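## Task

Unscrew the caps from tubes 1 and 4. Place each cap upside down (opening facing down) and lying flat in the cap nest numbered like its tube. Press the blue CYCLE key, which runs aspiration only once. Leave the caps untouched in their nests until the green lamp lights. Then screw each cap onto its own tube until it will not turn further. Make sure the caps on tubes 2 and 3, which must stay on, are tight, and turn any loose one until it stops. Nothing may count on the gripper holding it in place at the end. Release everything, move the gripper away, and finish by pressing the green READY key; contact with READY or its housing still counts as away. The job ends when READY is pressed down. Do not press READY unless every step above was done correctly.

## Robot and tools

Robot: one arm with six joints and a two-finger parallel gripper. The joints, from the base outward, are waist, shoulder, elbow, wrist pitch, wrist yaw and wrist roll. Their ranges in rad are: waist -2.618 to 3.054, shoulder 0.000 to 3.142, elbow 0.000 to 3.142, wrist pitch -1.571 to 1.571, wrist yaw -1.571 to 1.571, wrist roll -2.094 to 2.094. The fingers extend along the gripper's +z axis and close along its y axis. The reported hand point lies midway between the finger pads, roughly 1 cm back from the tips.

Scene frame: the origin is on the table surface directly beneath the arm base, and +z points up. Looking along +x, +y is to the left. The base may be slightly tilted. The decapping station holds tubes 1-4 from left to right as seen from the base, and the cap tray has nests 1-4 in the same order. The tray has an amber lamp that is lit while aspiration runs and a green lamp that lights when it has ended. The CYCLE key (blue) and the READY key (green) sit in one housing; push a key until it switches.

Row format, used by every motion command: 8 numbers [x, y, z, qw, qx, qy, qz, opening]. x, y, z is an absolute hand position in metres, and qw..qz is an absolute orientation quaternion with w first, both in the scene frame. Opening runs from -1 (closed) to +1 (fully open, 0.094 m). A target more than 0.6 m from the last reported position along any gripper axis is refused. To hold an orientation steady, repeat its quaternion in every row, because the reported one may have drifted. On each control step the commanded pose is clipped to within 70 mm and 16 degrees of the measured pose. Joint friction can leave the hand up to about 31 mm short of the command, so very small corrections may have no effect.

execute_actions: takes {"actions": [...]} holding zero or one item, plus an optional "pictures" boolean. An empty list only reports the current state. An action item is {"rows": [...1-15 rows...], "steps": n}, where n is at most 15 and defaults to 15. Each step lasts 1/30 s and uses one row, and the last row repeats if the rows run out. A wait item is {"steps": n} with n up to 300, counted from the previous result, so reply time uses some of it. After an action the arm moves on only as far as the last clipped pose, so check the reported pose and send the rest.

move: {"target": one row, "speed": m/s from 0.002 to 0.5, default 0.25}. Rotation is limited to twice the speed value in rad/s. It drives a straight path from the current pose to the absolute target, lasting 0.5-10 s; if the path would take longer it stops short when 10 s are up. The opening is applied at the start. The path does not avoid obstacles and may overshoot the set speed, especially when the arm is near full stretch. Faster contacts and targets set deeper past a surface press harder. The result adds a move: line. Its ending is done, off_target, moving, held or fault. limits=paced means the pose was clipped. limits=held means a check blocked some steps, after which the arm may move much faster than the set speed. The line also gives the remaining distance to target.

wait: {"seconds": 0 to 10}. It sends nothing new, and the arm keeps heading to its last clipped pose.

zoom_image: {"camera": "cam_high" or "cam_wrist", "region": [x0, y0, x1, y1]} in pixels of that camera's latest image, origin at the top left, at most 504x504. cam_high is 672x504 and fixed. cam_wrist is 504x504, a fisheye camera mounted on the hand.

finished_scene: {"scene": the current scene's number}. This is irreversible, and the next task arrives in its result.

Results: the state line gives end_effector_position (m) and end_effector_quat_wxyz; the printed position can be off, more so at long reach. Joint positions and Joint velocities follow the joint order above, followed by the finger-pad gap in m and m/s. grip_measured is the finger opening on the command scale; readings may be offset by about 1 mm. Hand target appears when the controller is still driving toward a pose. HELD marks steps the clearance check blocked, and pose unreachable means that check changed or blocked the command; a mount under the base counts as part of the arm. Joint torques are raw drive outputs with offsets and noise. MOTOR HOT warns from 75 °C. At 90 °C the arm stops for 10 s, and at 100 °C it drops, both reported as OVER-TEMPERATURE FAULT. FAULT lines can cut moves short.

Gripping: to hold something, command an opening about 0.03 below grip_measured; a smaller margin holds more gently. Pad force tops out near 50-62 N and is lower on thin parts.

Avoid: dropping caps, knocking anything off the table, fast impacts and hard pushes, and holding loads long enough to overheat motors. Loose objects may occasionally get a small push from outside. Before pressing READY, release everything and move the gripper clear.

Each tool is called after ">>>" as name(argument=value, ...), one argument or row to a line, values as JSON.

## Session

>>> execute_actions(
  actions=[],
)

Scene clock: 0.00 s of 11600.00 s.
end_effector_position=(+0.5456, +0.4750, +0.1094) grip_measured=+1.000 end_effector_quat_wxyz=(-0.390, +0.867, -0.273, +0.148)
Joint positions: [ 0.405  2.188  2.079  0.055 -0.751 -1.195  0.094]
Joint velocities: [-0.022 -0.007 -0.002  0.037 -0.037 -0.066  0.   ]
Joint torques (N m, as the arm reports them, + toward a larger angle): no reading
Motor temperatures (°C, as the motors report them): [25 29 26 25 26 25]
Hand target: +0.546, +0.475, +0.109; -0.390, +0.867, -0.273, +0.148

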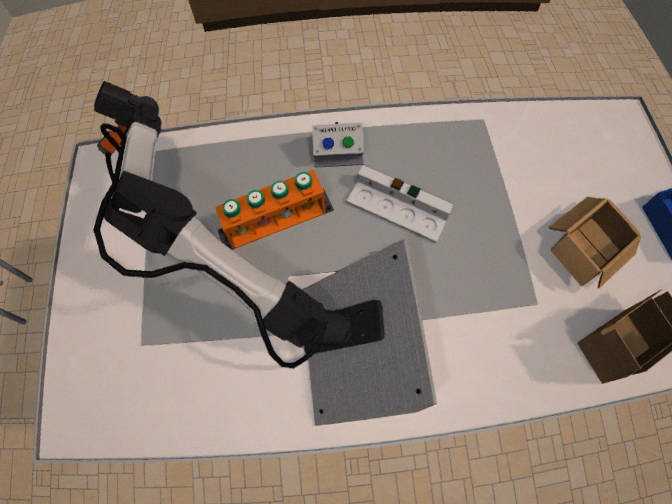

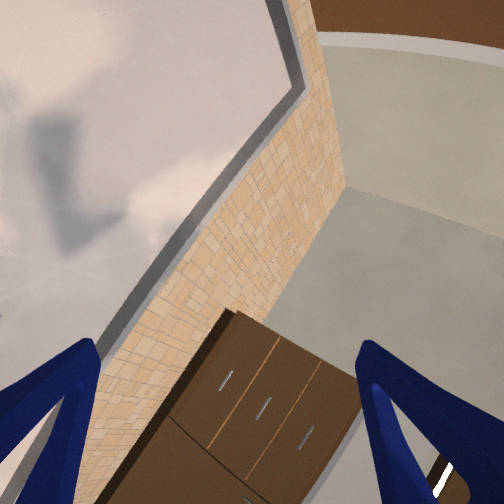

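>>> zoom_image(
  camera="cam_high",
  region=[200, 110, 470, 260],
)

>>> zoom_image(
  camera="cam_high",
  region=[205, 160, 345, 255],
)

Region (200, 110, 470, 260) of cam_high's 672x504 image, scaled by 1.867, with more detail than that image has.

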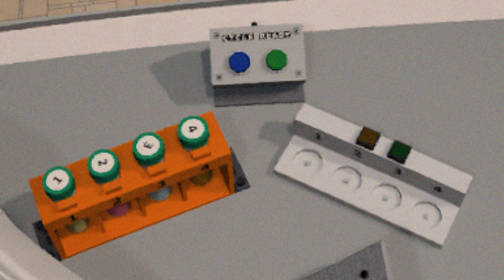

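Region (205, 160, 345, 255) of cam_high's 672x504 image, scaled by 3.600, with more detail than that image has; it fills the top 342 rows of this view, and the rest is white.

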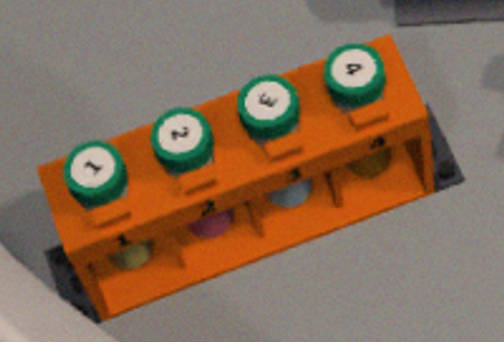

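>>> move(
  target=[0.36,0.165,0.27,0,-0.156,0.988,0,1],
  speed=0.3,
)

Scene clock: 11.37 s of 11600.00 s.
end_effector_position=(+0.3666, +0.1652, +0.2677) grip_measured=+1.000 end_effector_quat_wxyz=(+0.155, -0.172, +0.972, -0.046)
Joint positions: [-0.312  1.865  1.911 -1.561 -0.8   -0.573  0.094]
Joint velocities: [-0.017 -0.002  0.017 -0.007  0.022  0.037  0.   ]
Joint torques (N m, as the arm reports them, + toward a larger angle): [-6.84 -4.25  2.7   0.67 -0.01  0.12]
Motor temperatures (°C, as the motors report them): [27 32 27 25 26 25]
Hand target: +0.360, +0.165, +0.268; +0.151, -0.158, +0.975, -0.048
Off the commanded pose: 0.007 m, 19 deg; orientation clipped at the last step of the last action.
joint sent to its limit — the command would take joint 4 (wrist pitch) past its lower limit, so that joint was sent only as far as its limit.
move: off_target; limits=paced
camera_calibration (this result's frames):
cam_wrist: T_world_to_cam=[[0.353612, -0.917577, 0.18169, -0.0289739], [-0.924527, -0.313329, 0.216966, 0.374023], [-0.142155, -0.244699, -0.959122, 0.443103], [0, 0, 0, 1]] pos_world=[0.419029, 0.199033, 0.349103]

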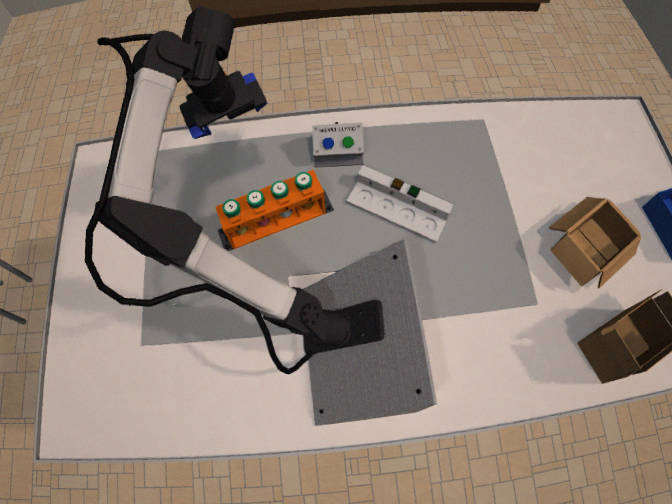

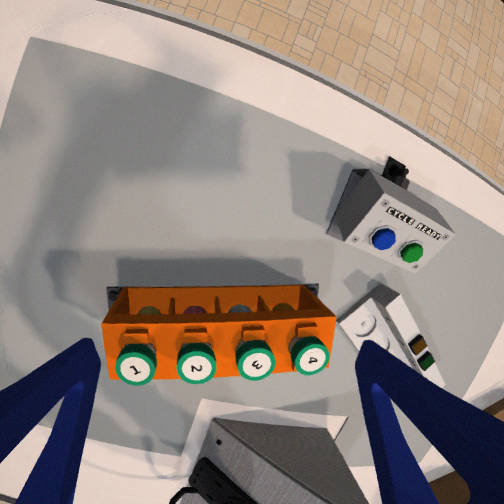

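>>> move(
  target=[0.257,0.2,0.18,0,-0.156,0.988,0,0.2],
  speed=0.2,
)

Scene clock: 16.93 s of 11600.00 s.
end_effector_position=(+0.2640, +0.2003, +0.1806) grip_measured=+0.202 end_effector_quat_wxyz=(+0.029, -0.161, +0.987, -0.002)
Joint positions: [-0.13   1.585  1.443 -1.571 -0.79  -0.558  0.056]
Joint velocities: [-0.012  0.007 -0.007 -0.007  0.037 -0.022 -0.001]
Joint torques (N m, as the arm reports them, + toward a larger angle): [-4.22 -3.69  2.76  0.26  0.02  0.11]
Motor temperatures (°C, as the motors report them): [27 32 27 25 26 25]
Hand target: +0.258, +0.200, +0.179; +0.024, -0.156, +0.987, -0.006
Off the commanded pose: 0.007 m, 3 deg.
joint sent to its limit — the command would take joint 4 (wrist pitch) past its lower limit, so that joint was sent only as far as its limit.
move: off_target
camera_calibration (this result's frames):
cam_wrist: T_world_to_cam=[[0.361612, -0.931394, 0.0417363, 0.0812732], [-0.84496, -0.308476, 0.436903, 0.24745], [-0.394054, -0.193255, -0.89854, 0.398761], [0, 0, 0, 1]] pos_world=[0.33683, 0.229092, 0.246799]

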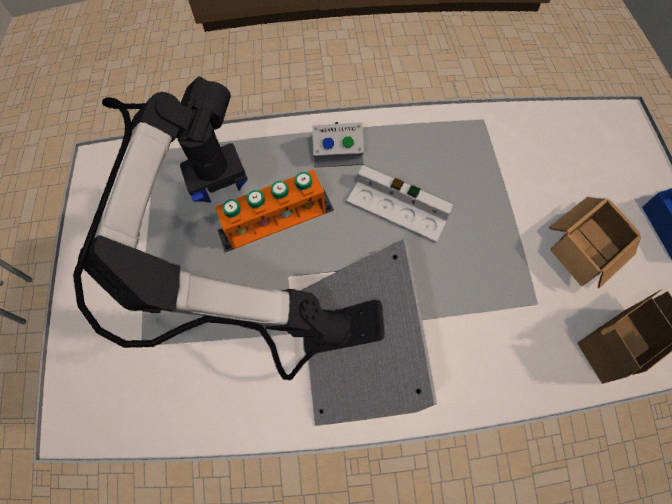

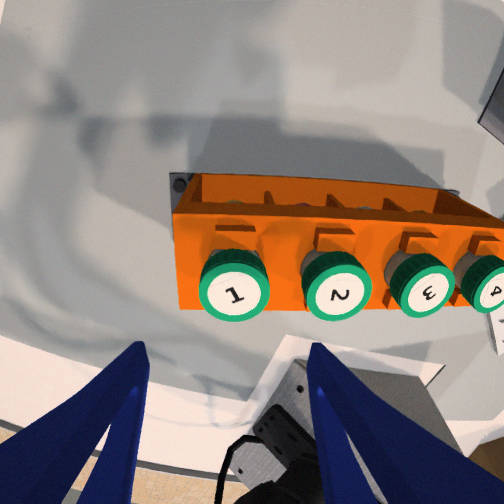

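>>> move(
  target=[0.252,0.2,0.145,0,0.588,0.809,0,0.2],
  speed=0.5,
)

Scene clock: 21.80 s of 11600.00 s.
end_effector_position=(+0.2542, +0.1995, +0.1469) grip_measured=+0.202 end_effector_quat_wxyz=(-0.004, +0.590, +0.808, +0.001)
Joint positions: [-0.043  1.57   1.332 -1.476 -0.79   1.087  0.056]
Joint velocities: [ 0.007 -0.002 -0.022  0.022  0.037  0.037  0.001]
Joint torques (N m, as the arm reports them, + toward a larger angle): [-4.04 -4.13  2.74  0.33  0.04  0.12]
Motor temperatures (°C, as the motors report them): [27 32 27 25 26 25]
Hand target: +0.252, +0.200, +0.145; -0.001, +0.588, +0.809, +0.001
Off the commanded pose: 0.003 m, 1 deg.
move: done
camera_calibration (this result's frames):
cam_wrist: T_world_to_cam=[[-0.936202, -0.350207, 0.0296835, 0.301202], [-0.290846, 0.819383, 0.493984, -0.120649], [-0.197319, 0.453835, -0.868964, 0.181057], [0, 0, 0, 1]] pos_world=[0.282621, 0.12217, 0.207991]

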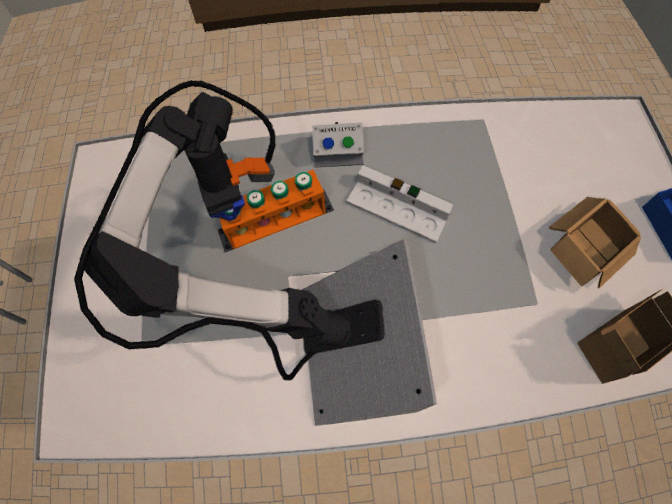

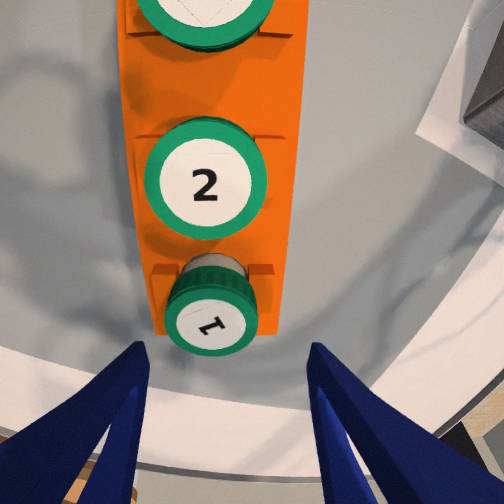

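>>> move(
  target=[0.261,0.197,0.122,0,0.588,0.809,0,0.2],
  speed=0.1,
)

Scene clock: 24.97 s of 11600.00 s.
end_effector_position=(+0.2618, +0.1980, +0.1260) grip_measured=+0.202 end_effector_quat_wxyz=(+0.001, +0.587, +0.810, +0.000)
Joint positions: [ 0.015  1.57   1.275 -1.349 -0.79   1.17   0.056]
Joint velocities: [-0.012  0.002 -0.012 -0.066 -0.066 -0.066 -0.   ]
Joint torques (N m, as the arm reports them, + toward a larger angle): [-4.23 -3.52  2.84  0.34  0.01  0.09]
Motor temperatures (°C, as the motors report them): [27 32 27 25 26 25]
Hand target: +0.261, +0.197, +0.122; -0.000, +0.588, +0.809, +0.000
Off the commanded pose: 0.004 m, 0 deg.
move: done
camera_calibration (this result's frames):
cam_wrist: T_world_to_cam=[[-0.933897, -0.356654, 0.0251859, 0.309635], [-0.300371, 0.820827, 0.485819, -0.103588], [-0.193943, 0.446139, -0.873697, 0.166302], [0, 0, 0, 1]] pos_world=[0.290306, 0.121267, 0.187823]

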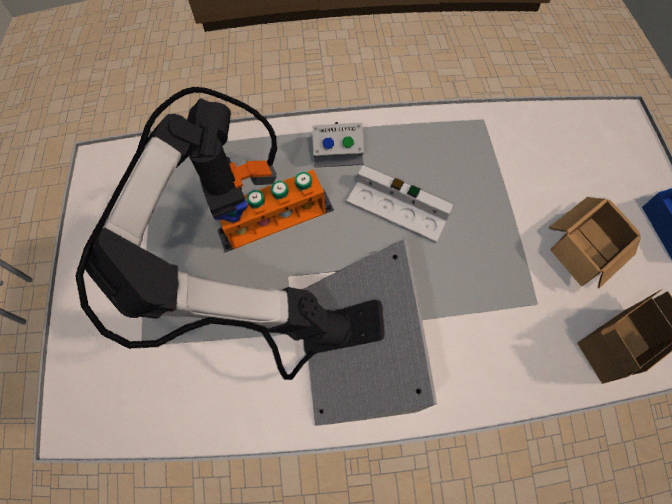

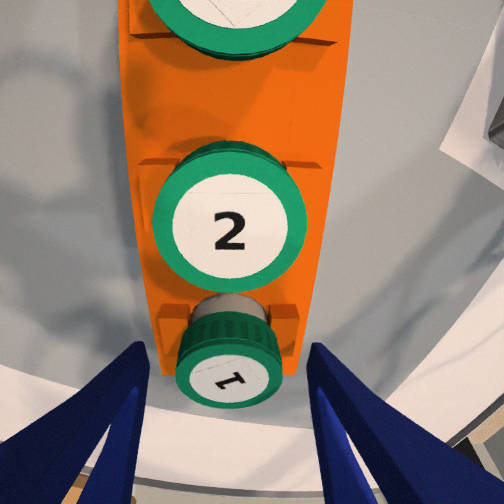

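>>> move(
  target=[0.261,0.197,0.116,0,0.819,0.574,0,0.1],
  speed=0.4,
)

Scene clock: 28.97 s of 11600.00 s.
end_effector_position=(+0.2623, +0.1968, +0.1192) grip_measured=+0.102 end_effector_quat_wxyz=(+0.000, +0.819, +0.574, -0.001)
Joint positions: [ 0.03   1.57   1.254 -1.315 -0.79   1.853  0.052]
Joint velocities: [-0.017  0.002 -0.007  0.037 -0.081  0.154  0.   ]
Joint torques (N m, as the arm reports them, + toward a larger angle): [-4.18 -3.89  2.72  0.32 -0.01  0.11]
Motor temperatures (°C, as the motors report them): [27 32 27 25 26 25]
Hand target: +0.261, +0.197, +0.116; -0.000, +0.819, +0.574, -0.000
Off the commanded pose: 0.003 m, 0 deg.
move: done
camera_calibration (this result's frames):
cam_wrist: T_world_to_cam=[[-0.955436, 0.29399, 0.0266769, 0.187256], [0.269483, 0.831752, 0.485352, -0.250814], [0.1205, 0.470912, -0.873912, 0.0736657], [0, 0, 0, 1]] pos_world=[0.237624, 0.118873, 0.181115]

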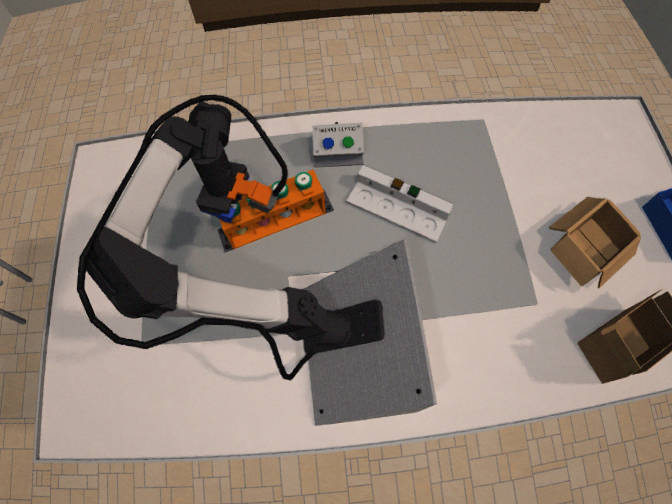

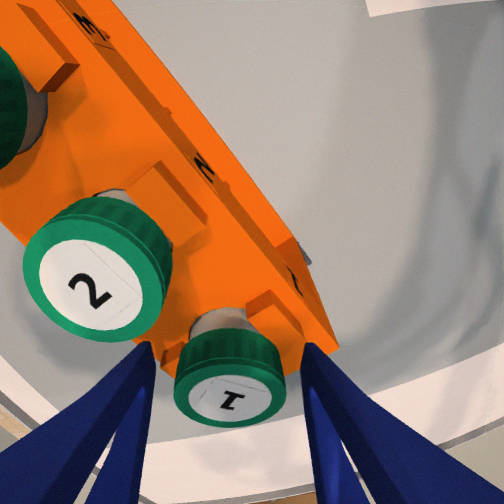

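Centred. Close.

>>> execute_actions(
  actions=[
    {"rows":[[0.261,0.197,0.116,0,0.819,0.574,0,-0.3]],"steps":15},
  ],
)

Scene clock: 29.87 s of 11600.00 s.
end_effector_position=(+0.2617, +0.1969, +0.1193) grip_measured=-0.293 end_effector_quat_wxyz=(+0.000, +0.820, +0.572, -0.001)
Joint positions: [ 0.03   1.569  1.253 -1.318 -0.79   1.858  0.033]
Joint velocities: [ 0.012  0.002  0.002 -0.007  0.007  0.037 -0.001]
Joint torques (N m, as the arm reports them, + toward a larger angle): [-4.03 -3.84  2.73  0.33 -0.03  0.09]
Motor temperatures (°C, as the motors report them): [27 32 27 25 26 25]
Hand target: +0.261, +0.197, +0.116; -0.000, +0.819, +0.574, -0.000
Off the commanded pose: 0.003 m, 0 deg.
Steps of this call (steps 1 to 12: nothing new was sent; steps 13 to 27: all 15 steps of this action). Readings (end_effector_position):
13: (+0.2624, +0.1968, +0.1192)
14: (+0.2627, +0.1966, +0.1192)
16: (+0.2617, +0.1969, +0.1193)
20: (+0.2617, +0.1969, +0.1193)
27: the state above
camera_calibration (this result's frames):
cam_wrist: T_world_to_cam=[[-0.953638, 0.299663, 0.0278802, 0.184969], [0.275072, 0.830283, 0.484733, -0.251814], [0.122108, 0.469929, -0.874218, 0.0735811], [0, 0, 0, 1]] pos_world=[0.236675, 0.119071, 0.181232]

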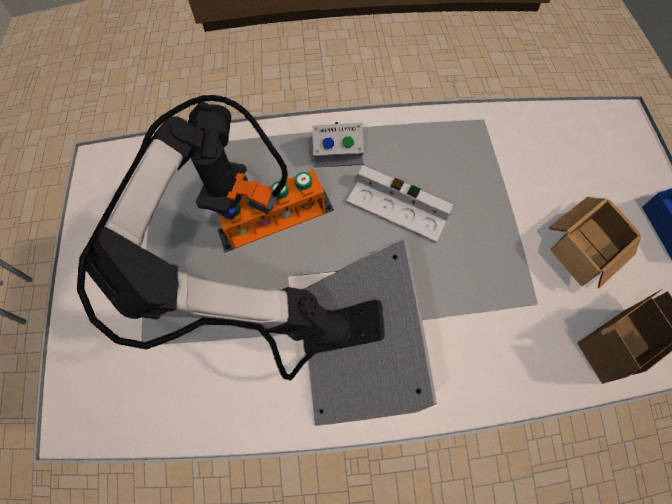

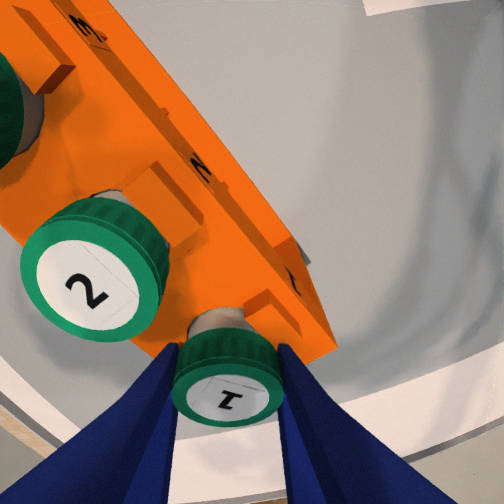

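>>> execute_actions(
  actions=[
    {"rows":[[0.261,0.197,0.118,0,0.819,0.574,0,-0.34]],"steps":6},
  ],
  pictures=false,
)

>>> move(
  target=[0.261,0.197,0.119,0,0.0,1,0,-0.34],
  speed=0.5,
)

Scene clock: 31.20 s of 11600.00 s.
end_effector_position=(+0.2617, +0.1969, +0.1193) grip_measured=-0.317 end_effector_quat_wxyz=(+0.000, +0.820, +0.572, -0.001)
Joint positions: [ 0.03   1.569  1.253 -1.318 -0.79   1.858  0.032]
Joint velocities: [ 0.017 -0.012 -0.017 -0.081 -0.037  0.022 -0.001]
Joint torques (N m, as the arm reports them, + toward a larger angle): [-4.57 -3.76  3.27  0.19  0.01  0.03]
Motor temperatures (°C, as the motors report them): [27 32 27 25 26 25]
Hand target: +0.261, +0.197, +0.118; -0.000, +0.819, +0.574, -0.000
Off the commanded pose: 0.001 m, 0 deg.
Steps of this call (steps 1 to 34: nothing new was sent; steps 35 to 40: all 6 steps of this action). Readings (end_effector_position):
35: (+0.2617, +0.1969, +0.1193)
36: (+0.2617, +0.1969, +0.1193)
38: (+0.2617, +0.1969, +0.1193)
40: the state above

Scene clock: 34.13 s of 11600.00 s.
end_effector_position=(+0.2618, +0.1970, +0.1199) grip_measured=-0.318 end_effector_quat_wxyz=(+0.001, +0.008, +1.000, -0.003)
Joint positions: [ 0.03   1.565  1.253 -1.316 -0.787 -0.046  0.032]
Joint velocities: [-0.007  0.012  0.022  0.037 -0.022 -0.081 -0.001]
Joint torques (N m, as the arm reports them, + toward a larger angle): [-4.89 -3.68  3.52  0.25 -0.08 -0.08]
Motor temperatures (°C, as the motors report them): [27 32 27 25 26 25]
Hand target: +0.261, +0.197, +0.119; +0.000, -0.000, +1.000, -0.000
Off the commanded pose: 0.001 m, 1 deg.
move: done
camera_calibration (this result's frames):
cam_wrist: T_world_to_cam=[[0.0324862, -0.998974, 0.0315621, 0.182169], [-0.874075, -0.0130817, 0.485616, 0.214625], [-0.484704, -0.0433635, -0.873602, 0.333966], [0, 0, 0, 1]] pos_world=[0.343555, 0.199272, 0.181779]

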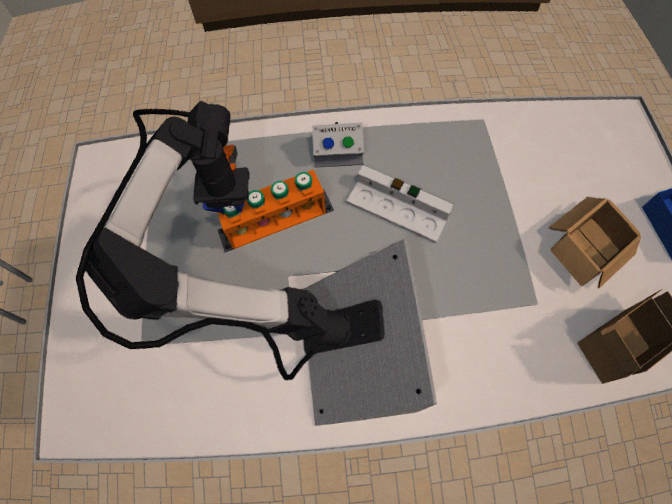

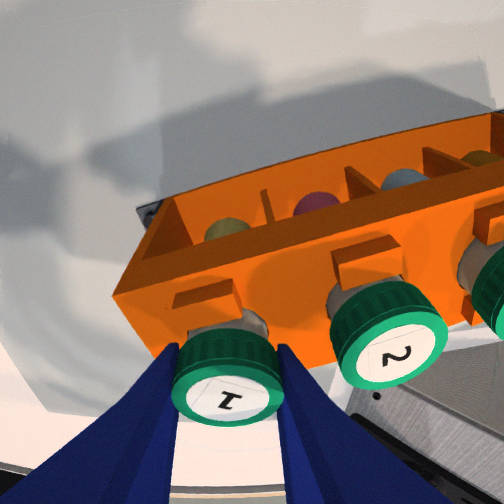

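>>> move(
  target=[0.261,0.197,0.122,0,-0.819,0.574,0,-0.34],
  speed=0.5,
)

Scene clock: 37.80 s of 11600.00 s.
end_effector_position=(+0.2615, +0.1973, +0.1214) grip_measured=-0.319 end_effector_quat_wxyz=(+0.000, +0.811, -0.586, +0.004)
Joint positions: [ 0.027  1.56   1.253 -1.318 -0.788 -1.953  0.032]
Joint velocities: [-0.002  0.002 -0.012  0.022 -0.037 -0.037  0.   ]
Joint torques (N m, as the arm reports them, + toward a larger angle): [-5.25 -2.99  4.28  0.04 -0.11 -0.26]
Motor temperatures (°C, as the motors report them): [27 32 27 25 26 25]
Hand target: +0.261, +0.197, +0.122; -0.000, +0.819, -0.574, +0.001
Off the commanded pose: 0.001 m, 2 deg.
move: done
camera_calibration (this result's frames):
cam_wrist: T_world_to_cam=[[0.932644, 0.359506, 0.0305054, -0.320881], [0.299008, -0.81747, 0.492277, 0.0648246], [0.201914, -0.449998, -0.869904, 0.235363], [0, 0, 0, 1]] pos_world=[0.232362, 0.274264, 0.18262]

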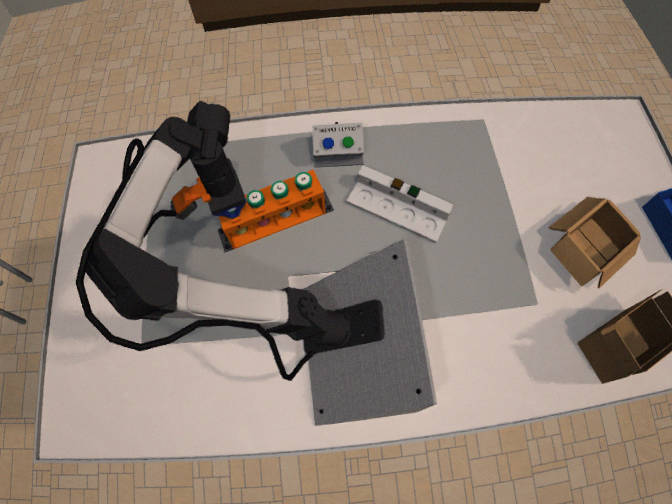

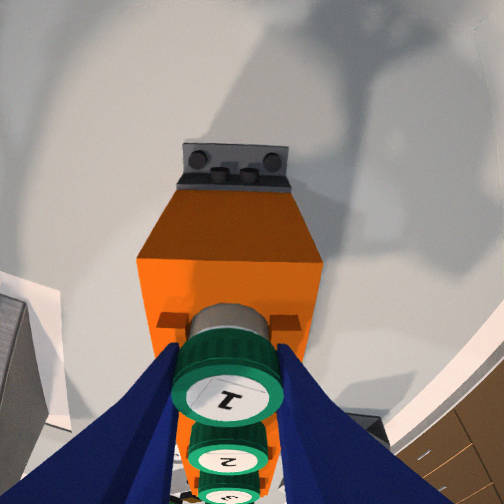

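>>> execute_actions(
  actions=[
    {"rows":[[0.261,0.197,0.121,0,-0.811,0.586,0,-0.19],[0.261,0.197,0.121,0,-0.811,0.586,0,-0.19],[0.261,0.197,0.121,0,-0.811,0.586,0,-0.19],[0.261,0.197,0.121,0,-0.811,0.586,0,-0.19],[0.261,0.197,0.121,0,-0.811,0.586,0,-0.19],[0.261,0.197,0.121,0,0.5,0.866,0,-0.19]],"steps":15},
  ],
)

Scene clock: 39.37 s of 11600.00 s.
end_effector_position=(+0.2598, +0.1980, +0.1214) grip_measured=-0.192 end_effector_quat_wxyz=(-0.000, -0.671, +0.742, -0.000)
Joint positions: [ 0.027  1.56   1.253 -1.327 -0.791 -1.54   0.038]
Joint velocities: [ 0.002 -0.007 -0.002 -0.037  0.022  1.165 -0.   ]
Joint torques (N m, as the arm reports them, + toward a larger angle): [-5.49 -1.81  4.95 -0.04 -0.19  0.06]
Motor temperatures (°C, as the motors report them): [27 31 27 25 26 25]
Hand target: +0.261, +0.197, +0.121; -0.002, -0.588, +0.809, +0.010
Off the commanded pose: 0.002 m, 144 deg; orientation clipped at the last step of the last action.
Steps of this call (steps 1 to 32: nothing new was sent; steps 33 to 47: all 15 steps of this action). Readings (end_effector_position):
33: (+0.2615, +0.1974, +0.1214)
34: (+0.2615, +0.1974, +0.1214)
36: (+0.2615, +0.1974, +0.1214)
40: (+0.2610, +0.1976, +0.1214)
47: the state above
camera_calibration (this result's frames):
cam_wrist: T_world_to_cam=[[0.998328, -0.0514545, 0.0263243, -0.254673], [-0.0577569, -0.871117, 0.487667, 0.169738], [-0.00216107, -0.488372, -0.872633, 0.296942], [0, 0, 0, 1]] pos_world=[0.264692, 0.279776, 0.18305]

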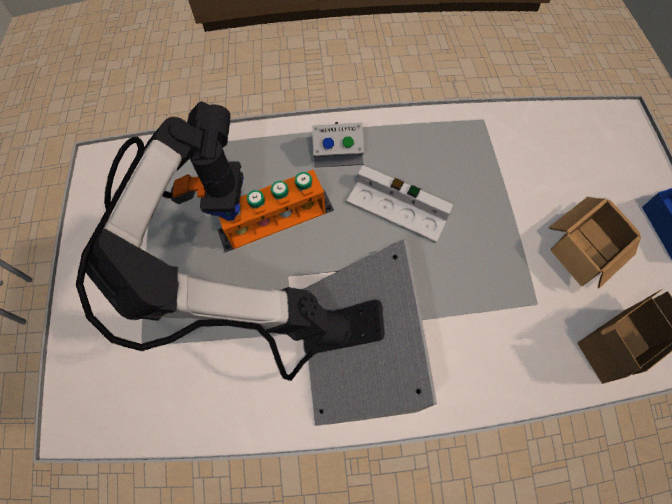

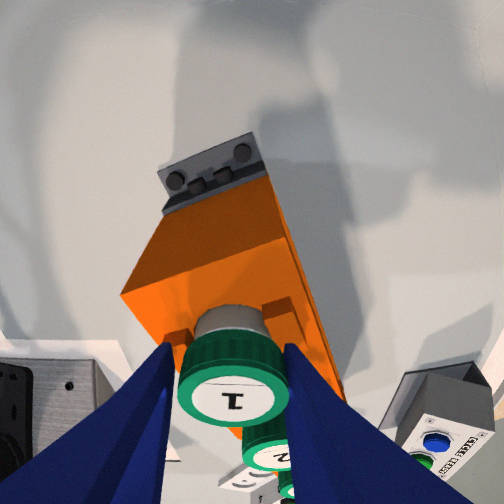

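>>> move(
  target=[0.262,0.197,0.121,0,0.755,0.656,0,-0.16],
  speed=0.5,
)

Scene clock: 43.93 s of 11600.00 s.
end_effector_position=(+0.2598, +0.1967, +0.1198) grip_measured=-0.162 end_effector_quat_wxyz=(-0.003, +0.753, +0.658, -0.003)
Joint positions: [ 0.027  1.57   1.253 -1.33  -0.793  1.627  0.039]
Joint velocities: [-0.002 -0.012 -0.007  0.037  0.051  0.022 -0.   ]
Joint torques (N m, as the arm reports them, + toward a larger angle): [-5.04 -3.47  4.4   0.15  0.03  0.16]
Motor temperatures (°C, as the motors report them): [27 31 27 25 26 25]
Hand target: +0.262, +0.197, +0.121; -0.000, +0.755, +0.656, -0.000
Off the commanded pose: 0.002 m, 1 deg.
move: done
camera_calibration (this result's frames):
cam_wrist: T_world_to_cam=[[-0.995725, 0.085446, 0.0350744, 0.235379], [0.0916843, 0.868347, 0.487409, -0.211598], [0.0111904, 0.488541, -0.872469, 0.0992917], [0, 0, 0, 1]] pos_world=[0.252661, 0.11512, 0.181508]

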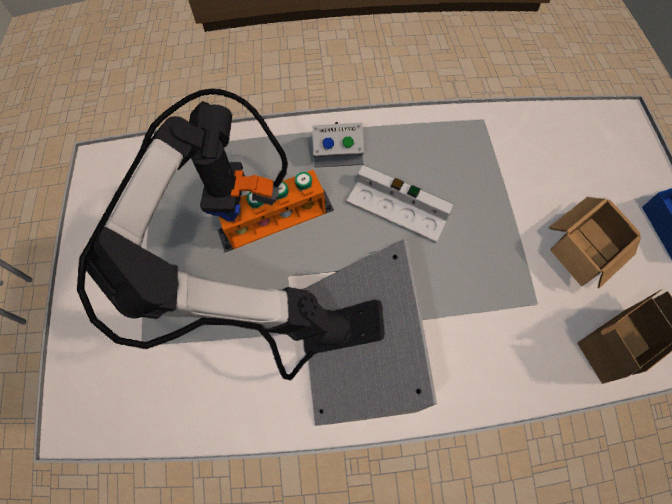

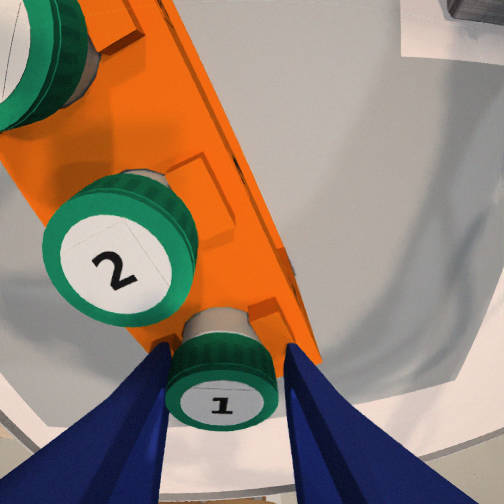

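>>> execute_actions(
  actions=[
    {"rows":[[0.262,0.197,0.121,0,0.755,0.656,0,-0.345]],"steps":8},
  ],
  pictures=false,
)

>>> move(
  target=[0.262,0.197,0.124,0,-0.616,0.788,0,-0.345],
  speed=0.5,
)

Scene clock: 45.10 s of 11600.00 s.
end_effector_position=(+0.2615, +0.1963, +0.1200) grip_measured=-0.320 end_effector_quat_wxyz=(-0.001, +0.752, +0.659, -0.001)
Joint positions: [ 0.027  1.57   1.254 -1.322 -0.791  1.631  0.032]
Joint velocities: [-0.002 -0.007  0.002 -0.037  0.037  0.007 -0.   ]
Joint torques (N m, as the arm reports them, + toward a larger angle): [-5.01 -3.41  4.37  0.1   0.01  0.11]
Motor temperatures (°C, as the motors report them): [27 31 27 25 26 25]
Hand target: +0.262, +0.197, +0.121; +0.000, +0.755, +0.656, -0.000
Off the commanded pose: 0.001 m, 0 deg.
Steps of this call (steps 1 to 27: nothing new was sent; steps 28 to 35: all 8 steps of this action). Readings (end_effector_position):
28: (+0.2606, +0.1967, +0.1198)
29: (+0.2615, +0.1964, +0.1200)
31: (+0.2615, +0.1963, +0.1200)
35: the state above

Scene clock: 49.13 s of 11600.00 s.
end_effector_position=(+0.2622, +0.1975, +0.1211) grip_measured=-0.319 end_effector_quat_wxyz=(+0.003, -0.617, +0.787, -0.000)
Joint positions: [ 0.025  1.565  1.254 -1.318 -0.795 -1.395  0.032]
Joint velocities: [ 0.002  0.007 -0.012 -0.007  0.022 -0.007  0.   ]
Joint torques (N m, as the arm reports them, + toward a larger angle): [-5.6  -2.99  5.11 -0.1  -0.05 -0.07]
Motor temperatures (°C, as the motors report them): [28 31 27 25 26 25]
Hand target: +0.262, +0.197, +0.124; +0.000, -0.616, +0.788, -0.000
Off the commanded pose: 0.003 m, 0 deg.
move: done
camera_calibration (this result's frames):
cam_wrist: T_world_to_cam=[[0.980819, -0.19244, 0.0309832, -0.225255], [-0.18323, -0.856063, 0.483305, 0.200079], [-0.0664838, -0.479712, -0.874904, 0.31187], [0, 0, 0, 1]] pos_world=[0.278329, 0.277539, 0.183136]

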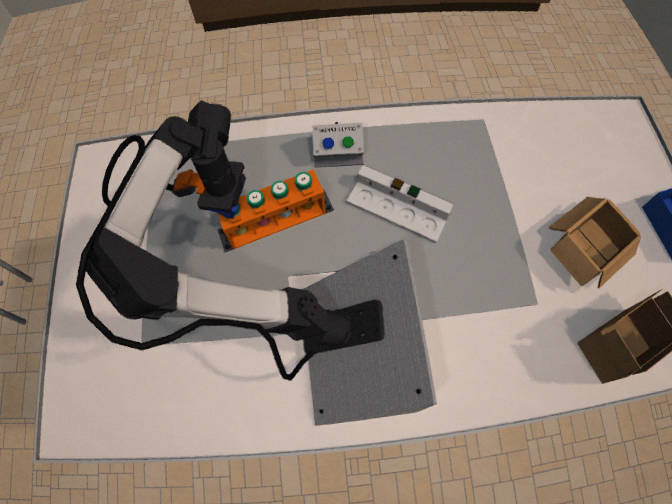

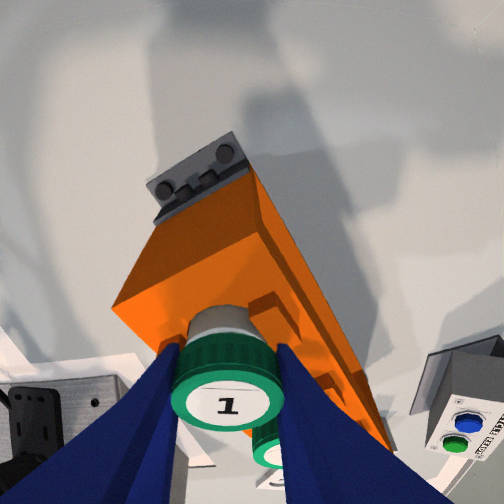

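Total 392°. Continue to 290 with a lift test.

>>> move(
  target=[0.262,0.197,0.130,0,-0.819,0.574,0,-0.345],
  speed=0.4,
)

Scene clock: 51.20 s of 11600.00 s.
end_effector_position=(+0.2611, +0.1984, +0.1272) grip_measured=-0.319 end_effector_quat_wxyz=(-0.004, +0.820, -0.572, +0.001)
Joint positions: [ 0.01   1.565  1.272 -1.352 -0.796 -2.011  0.032]
Joint velocities: [-0.007  0.002 -0.002 -0.037 -0.037  0.037  0.001]
Joint torques (N m, as the arm reports them, + toward a larger angle): [-5.65 -2.54  5.26 -0.11 -0.04 -0.05]
Motor temperatures (°C, as the motors report them): [28 31 28 25 26 25]
Hand target: +0.262, +0.197, +0.130; -0.000, +0.819, -0.574, +0.000
Off the commanded pose: 0.003 m, 0 deg.
move: done
camera_calibration (this result's frames):
cam_wrist: T_world_to_cam=[[0.920334, 0.38971, 0.0333317, -0.324154], [0.326192, -0.811761, 0.484399, 0.0557508], [0.215833, -0.434936, -0.874212, 0.234902], [0, 0, 0, 1]] pos_world=[0.229445, 0.27375, 0.189153]

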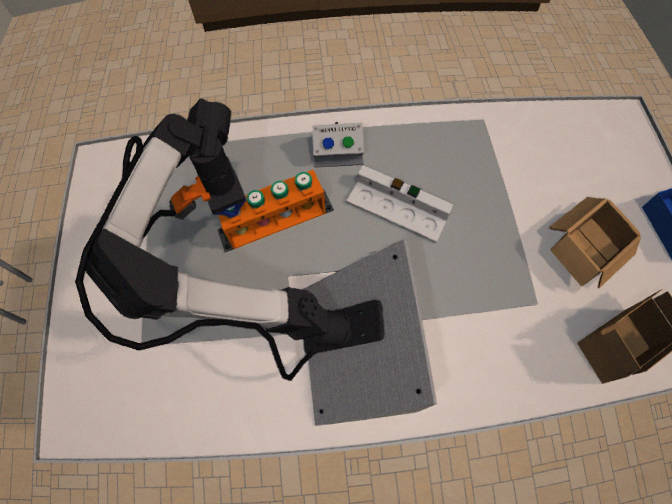

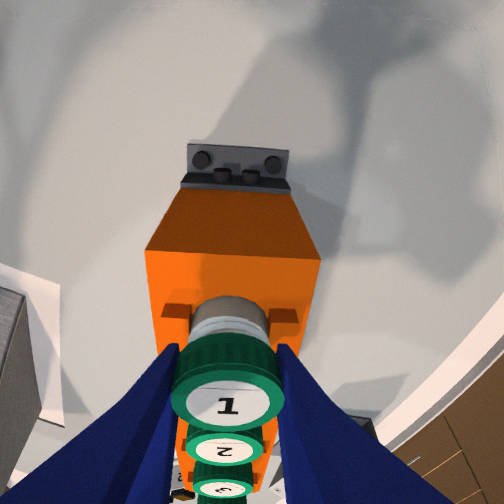

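>>> move(
  target=[0.262,0.197,0.119,0,-0.819,0.574,0,-0.345],
  speed=0.03,
)

Scene clock: 53.60 s of 11600.00 s.
end_effector_position=(+0.2618, +0.1982, +0.1238) grip_measured=-0.319 end_effector_quat_wxyz=(+0.001, +0.820, -0.572, +0.003)
Joint positions: [ 0.023  1.565  1.267 -1.334 -0.787 -1.994  0.032]
Joint velocities: [-0.002  0.007  0.012 -0.007  0.007  0.007  0.001]
Joint torques (N m, as the arm reports them, + toward a larger angle): [-4.03 -3.21  2.83  0.32 -0.12  0.12]
Motor temperatures (°C, as the motors report them): [28 31 28 25 26 25]
Hand target: +0.262, +0.197, +0.119; +0.000, +0.819, -0.574, -0.000
Off the commanded pose: 0.005 m, 0 deg.
move: done
camera_calibration (this result's frames):
cam_wrist: T_world_to_cam=[[0.920269, 0.390278, 0.0280763, -0.324061], [0.327245, -0.807003, 0.491587, 0.0548375], [0.214513, -0.443204, -0.870376, 0.233176], [0, 0, 0, 1]] pos_world=[0.230259, 0.274073, 0.185092]

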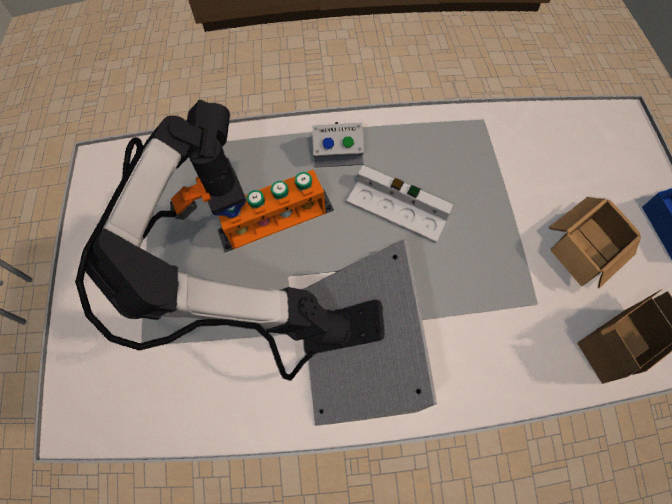

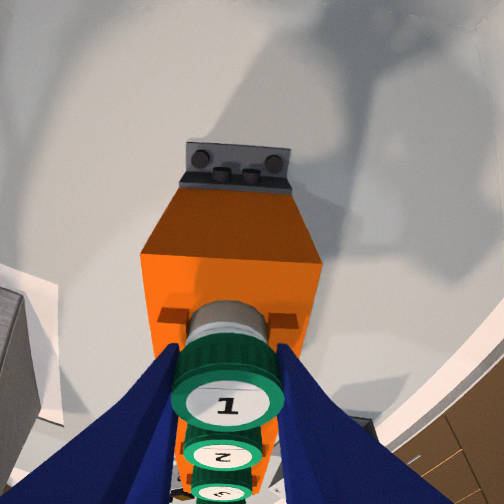

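>>> execute_actions(
  actions=[
    {"rows":[[0.262,0.197,0.1175,0,-0.819,0.574,0,-0.345],[0.262,0.197,0.1165,0,-0.819,0.574,0,-0.345],[0.262,0.197,0.116,0,-0.819,0.574,0,-0.345]],"steps":12},
  ],
  pictures=false,
)

Scene clock: 55.10 s of 11600.00 s.
end_effector_position=(+0.2619, +0.1979, +0.1212) grip_measured=-0.319 end_effector_quat_wxyz=(+0.001, +0.819, -0.574, +0.002)
Joint positions: [ 0.029  1.565  1.259 -1.322 -0.788 -1.983  0.032]
Joint velocities: [-0.007 -0.002  0.012 -0.007 -0.007  0.037 -0.001]
Joint torques (N m, as the arm reports them, + toward a larger angle): [-3.96 -3.3   2.61  0.37 -0.11  0.14]
Motor temperatures (°C, as the motors report them): [28 31 28 25 26 25]
Hand target: +0.262, +0.197, +0.116; +0.000, +0.819, -0.574, -0.000
Off the commanded pose: 0.005 m, 0 deg.
Steps of this call (steps 1 to 33: nothing new was sent; steps 34 to 45: all 12 steps of this action). Readings (end_effector_position):
34: (+0.2618, +0.1982, +0.1237)
35: (+0.2618, +0.1981, +0.1233)
37: (+0.2616, +0.1978, +0.1216)
41: (+0.2619, +0.1979, +0.1212)
45: the state above

>>> execute_actions(
  actions=[
    {"rows":[[0.262,0.197,0.120,0,-0.819,0.574,0,-0.15]],"steps":6},
  ],
  pictures=false,
)

>>> move(
  target=[0.2625,0.197,0.1315,0,-0.766,0.643,0,-0.15],
  speed=0.2,
)

Scene clock: 56.47 s of 11600.00 s.
end_effector_position=(+0.2619, +0.1979, +0.1212) grip_measured=-0.152 end_effector_quat_wxyz=(+0.001, +0.819, -0.574, +0.002)
Joint positions: [ 0.029  1.565  1.259 -1.322 -0.788 -1.983  0.04 ]
Joint velocities: [ 0.012  0.007 -0.002 -0.051 -0.022 -0.081  0.002]
Joint torques (N m, as the arm reports them, + toward a larger angle): [-4.93 -3.19  3.67  0.15 -0.14  0.02]
Motor temperatures (°C, as the motors report them): [28 31 28 25 26 25]
Hand target: +0.262, +0.197, +0.120; -0.000, +0.819, -0.574, +0.000
Off the commanded pose: 0.001 m, 0 deg.
Steps of this call (steps 1 to 35: nothing new was sent; steps 36 to 41: all 6 steps of this action). Readings (end_effector_position):
36: (+0.2619, +0.1979, +0.1212)
37: (+0.2619, +0.1979, +0.1212)
39: (+0.2619, +0.1979, +0.1212)
41: the state above

Scene clock: 57.63 s of 11600.00 s.
end_effector_position=(+0.2607, +0.1976, +0.1293) grip_measured=-0.152 end_effector_quat_wxyz=(-0.000, +0.775, -0.632, +0.003)
Joint positions: [ 0.006  1.565  1.28  -1.363 -0.788 -1.867  0.04 ]
Joint velocities: [-0.007  0.002  0.002  0.037  0.007  0.066  0.001]
Joint torques (N m, as the arm reports them, + toward a larger angle): [-5.54 -2.31  5.27 -0.03 -0.11  0.1 ]
Motor temperatures (°C, as the motors report them): [28 31 28 25 26 25]
Hand target: +0.262, +0.197, +0.131; -0.000, +0.766, -0.643, +0.000
Off the commanded pose: 0.003 m, 2 deg.
move: done
camera_calibration (this result's frames):
cam_wrist: T_world_to_cam=[[0.968342, 0.247767, 0.0304346, -0.307676], [0.201548, -0.847931, 0.490297, 0.0930885], [0.147286, -0.468641, -0.871024, 0.260635], [0, 0, 0, 1]] pos_world=[0.240786, 0.277309, 0.190743]

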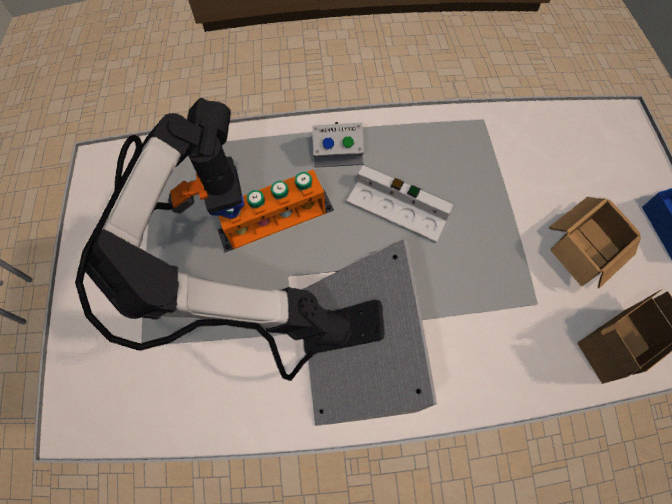

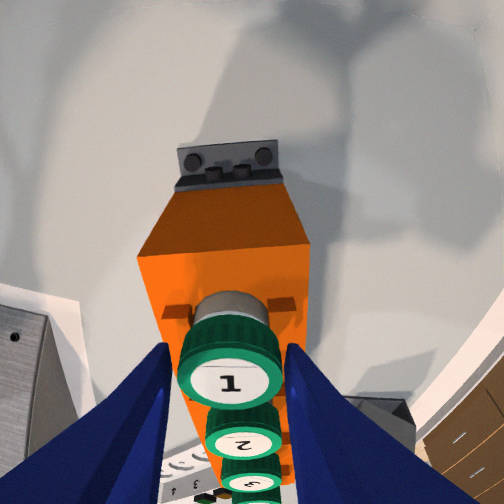

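>>> execute_actions(
  actions=[
    {"rows":[[0.2625,0.197,0.1305,0,-0.775,0.632,0,-0.345]],"steps":8},
  ],
  pictures=false,
)

>>> move(
  target=[0.2625,0.197,0.165,0,-0.707,0.707,0,-0.345],
  speed=0.1,
)

>>> move(
  target=[0.325,-0.07,0.16,0,0.292,0.956,0,-0.345],
  speed=0.4,
)

Scene clock: 60.27 s of 11600.00 s.
end_effector_position=(+0.2609, +0.1978, +0.1295) grip_measured=-0.324 end_effector_quat_wxyz=(-0.001, +0.776, -0.631, +0.003)
Joint positions: [ 0.006  1.565  1.28  -1.363 -0.788 -1.869  0.032]
Joint velocities: [-0.007  0.007  0.007 -0.022 -0.007 -0.081 -0.001]
Joint torques (N m, as the arm reports them, + toward a larger angle): [-5.4  -2.47  4.97  0.   -0.11 -0.07]
Motor temperatures (°C, as the motors report them): [28 31 28 25 26 25]
Hand target: +0.262, +0.197, +0.130; -0.000, +0.775, -0.632, +0.000
Off the commanded pose: 0.002 m, 0 deg.
Steps of this call (steps 1 to 71: nothing new was sent; steps 72 to 79: all 8 steps of this action). Readings (end_effector_position):
72: (+0.2606, +0.1977, +0.1293)
73: (+0.2609, +0.1978, +0.1295)
75: (+0.2609, +0.1978, +0.1295)
79: the state above

Scene clock: 62.00 s of 11600.00 s.
end_effector_position=(+0.2610, +0.2000, +0.1631) grip_measured=-0.324 end_effector_quat_wxyz=(-0.006, +0.717, -0.697, +0.001)
Joint positions: [-0.083  1.598  1.406 -1.54  -0.788 -1.814  0.032]
Joint velocities: [ 0.002 -0.007  0.007  0.007  0.007  0.007  0.001]
Joint torques (N m, as the arm reports them, + toward a larger angle): [-5.62 -1.82  5.28 -0.02 -0.01  0.11]
Motor temperatures (°C, as the motors report them): [28 31 28 25 26 25]
Hand target: +0.262, +0.197, +0.165; -0.000, +0.707, -0.707, +0.001
Off the commanded pose: 0.004 m, 2 deg.
move: done
camera_calibration (this result's frames):
cam_wrist: T_world_to_cam=[[0.996436, 0.0759813, 0.0366391, -0.283517], [0.0490717, -0.875418, 0.480869, 0.125313], [0.0686116, -0.477357, -0.876027, 0.314227], [0, 0, 0, 1]] pos_world=[0.254797, 0.281242, 0.2254]

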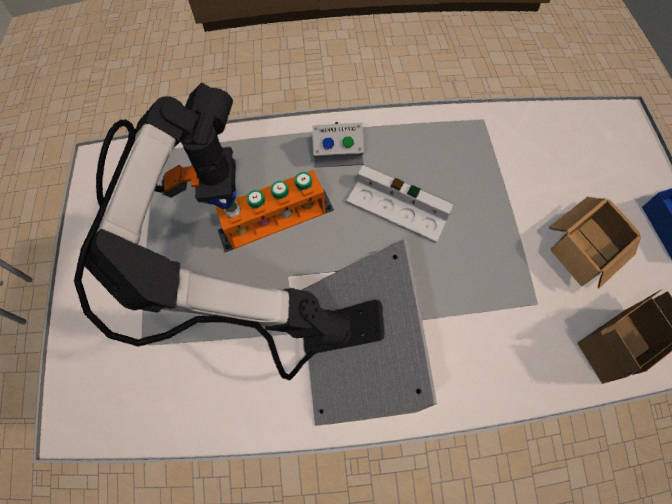

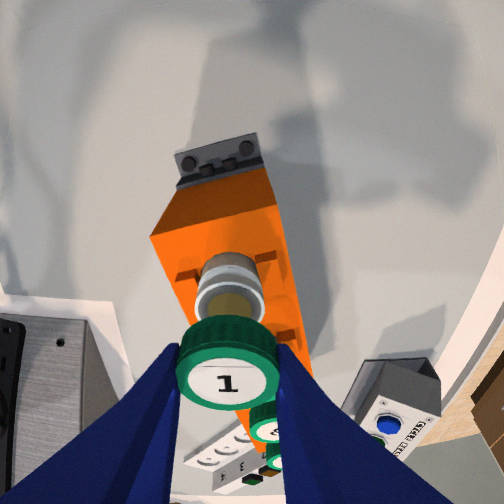

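Scene clock: 65.37 s of 11600.00 s.
end_effector_position=(+0.3235, -0.0660, +0.1588) grip_measured=-0.323 end_effector_quat_wxyz=(-0.002, +0.287, +0.958, +0.005)
Joint positions: [-0.531  2.366  1.665 -1.413 -0.625 -0.198  0.032]
Joint velocities: [ 0.002  0.002  0.017  0.066  0.007 -0.022  0.001]
Joint torques (N m, as the arm reports them, + toward a larger angle): [-7.74 -5.59  5.96  0.25  0.05  0.12]
Motor temperatures (°C, as the motors report them): [28 31 28 25 26 25]
Hand target: +0.325, -0.072, +0.160; +0.001, +0.293, +0.956, -0.002
Off the commanded pose: 0.004 m, 1 deg.
move: done
camera_calibration (this result's frames):
cam_wrist: T_world_to_cam=[[-0.509046, -0.860548, 0.0181676, 0.102666], [-0.744679, 0.450894, 0.492084, 0.233955], [-0.431654, 0.236964, -0.870358, 0.387242], [0, 0, 0, 1]] pos_world=[0.393638, -0.108902, 0.220048]

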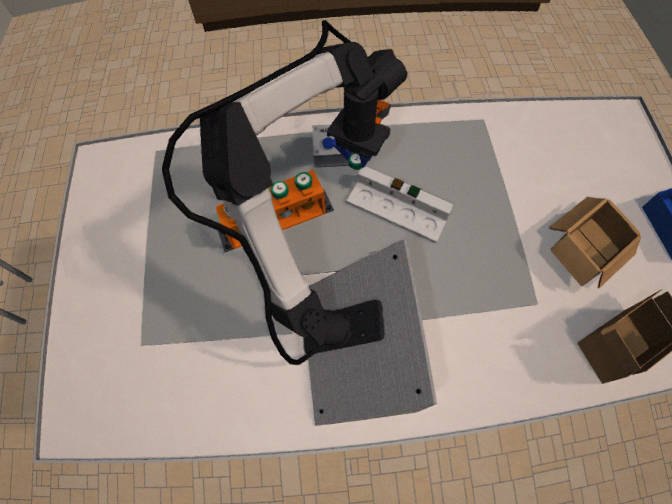

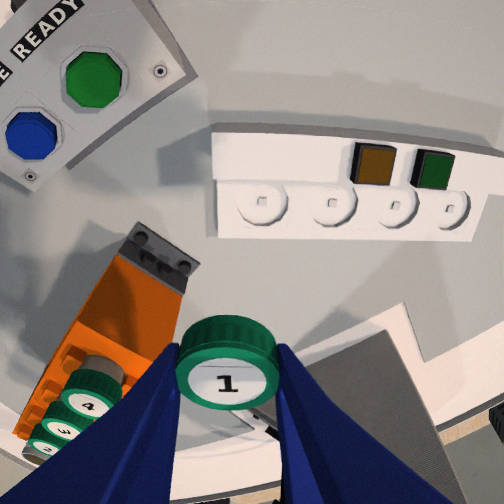

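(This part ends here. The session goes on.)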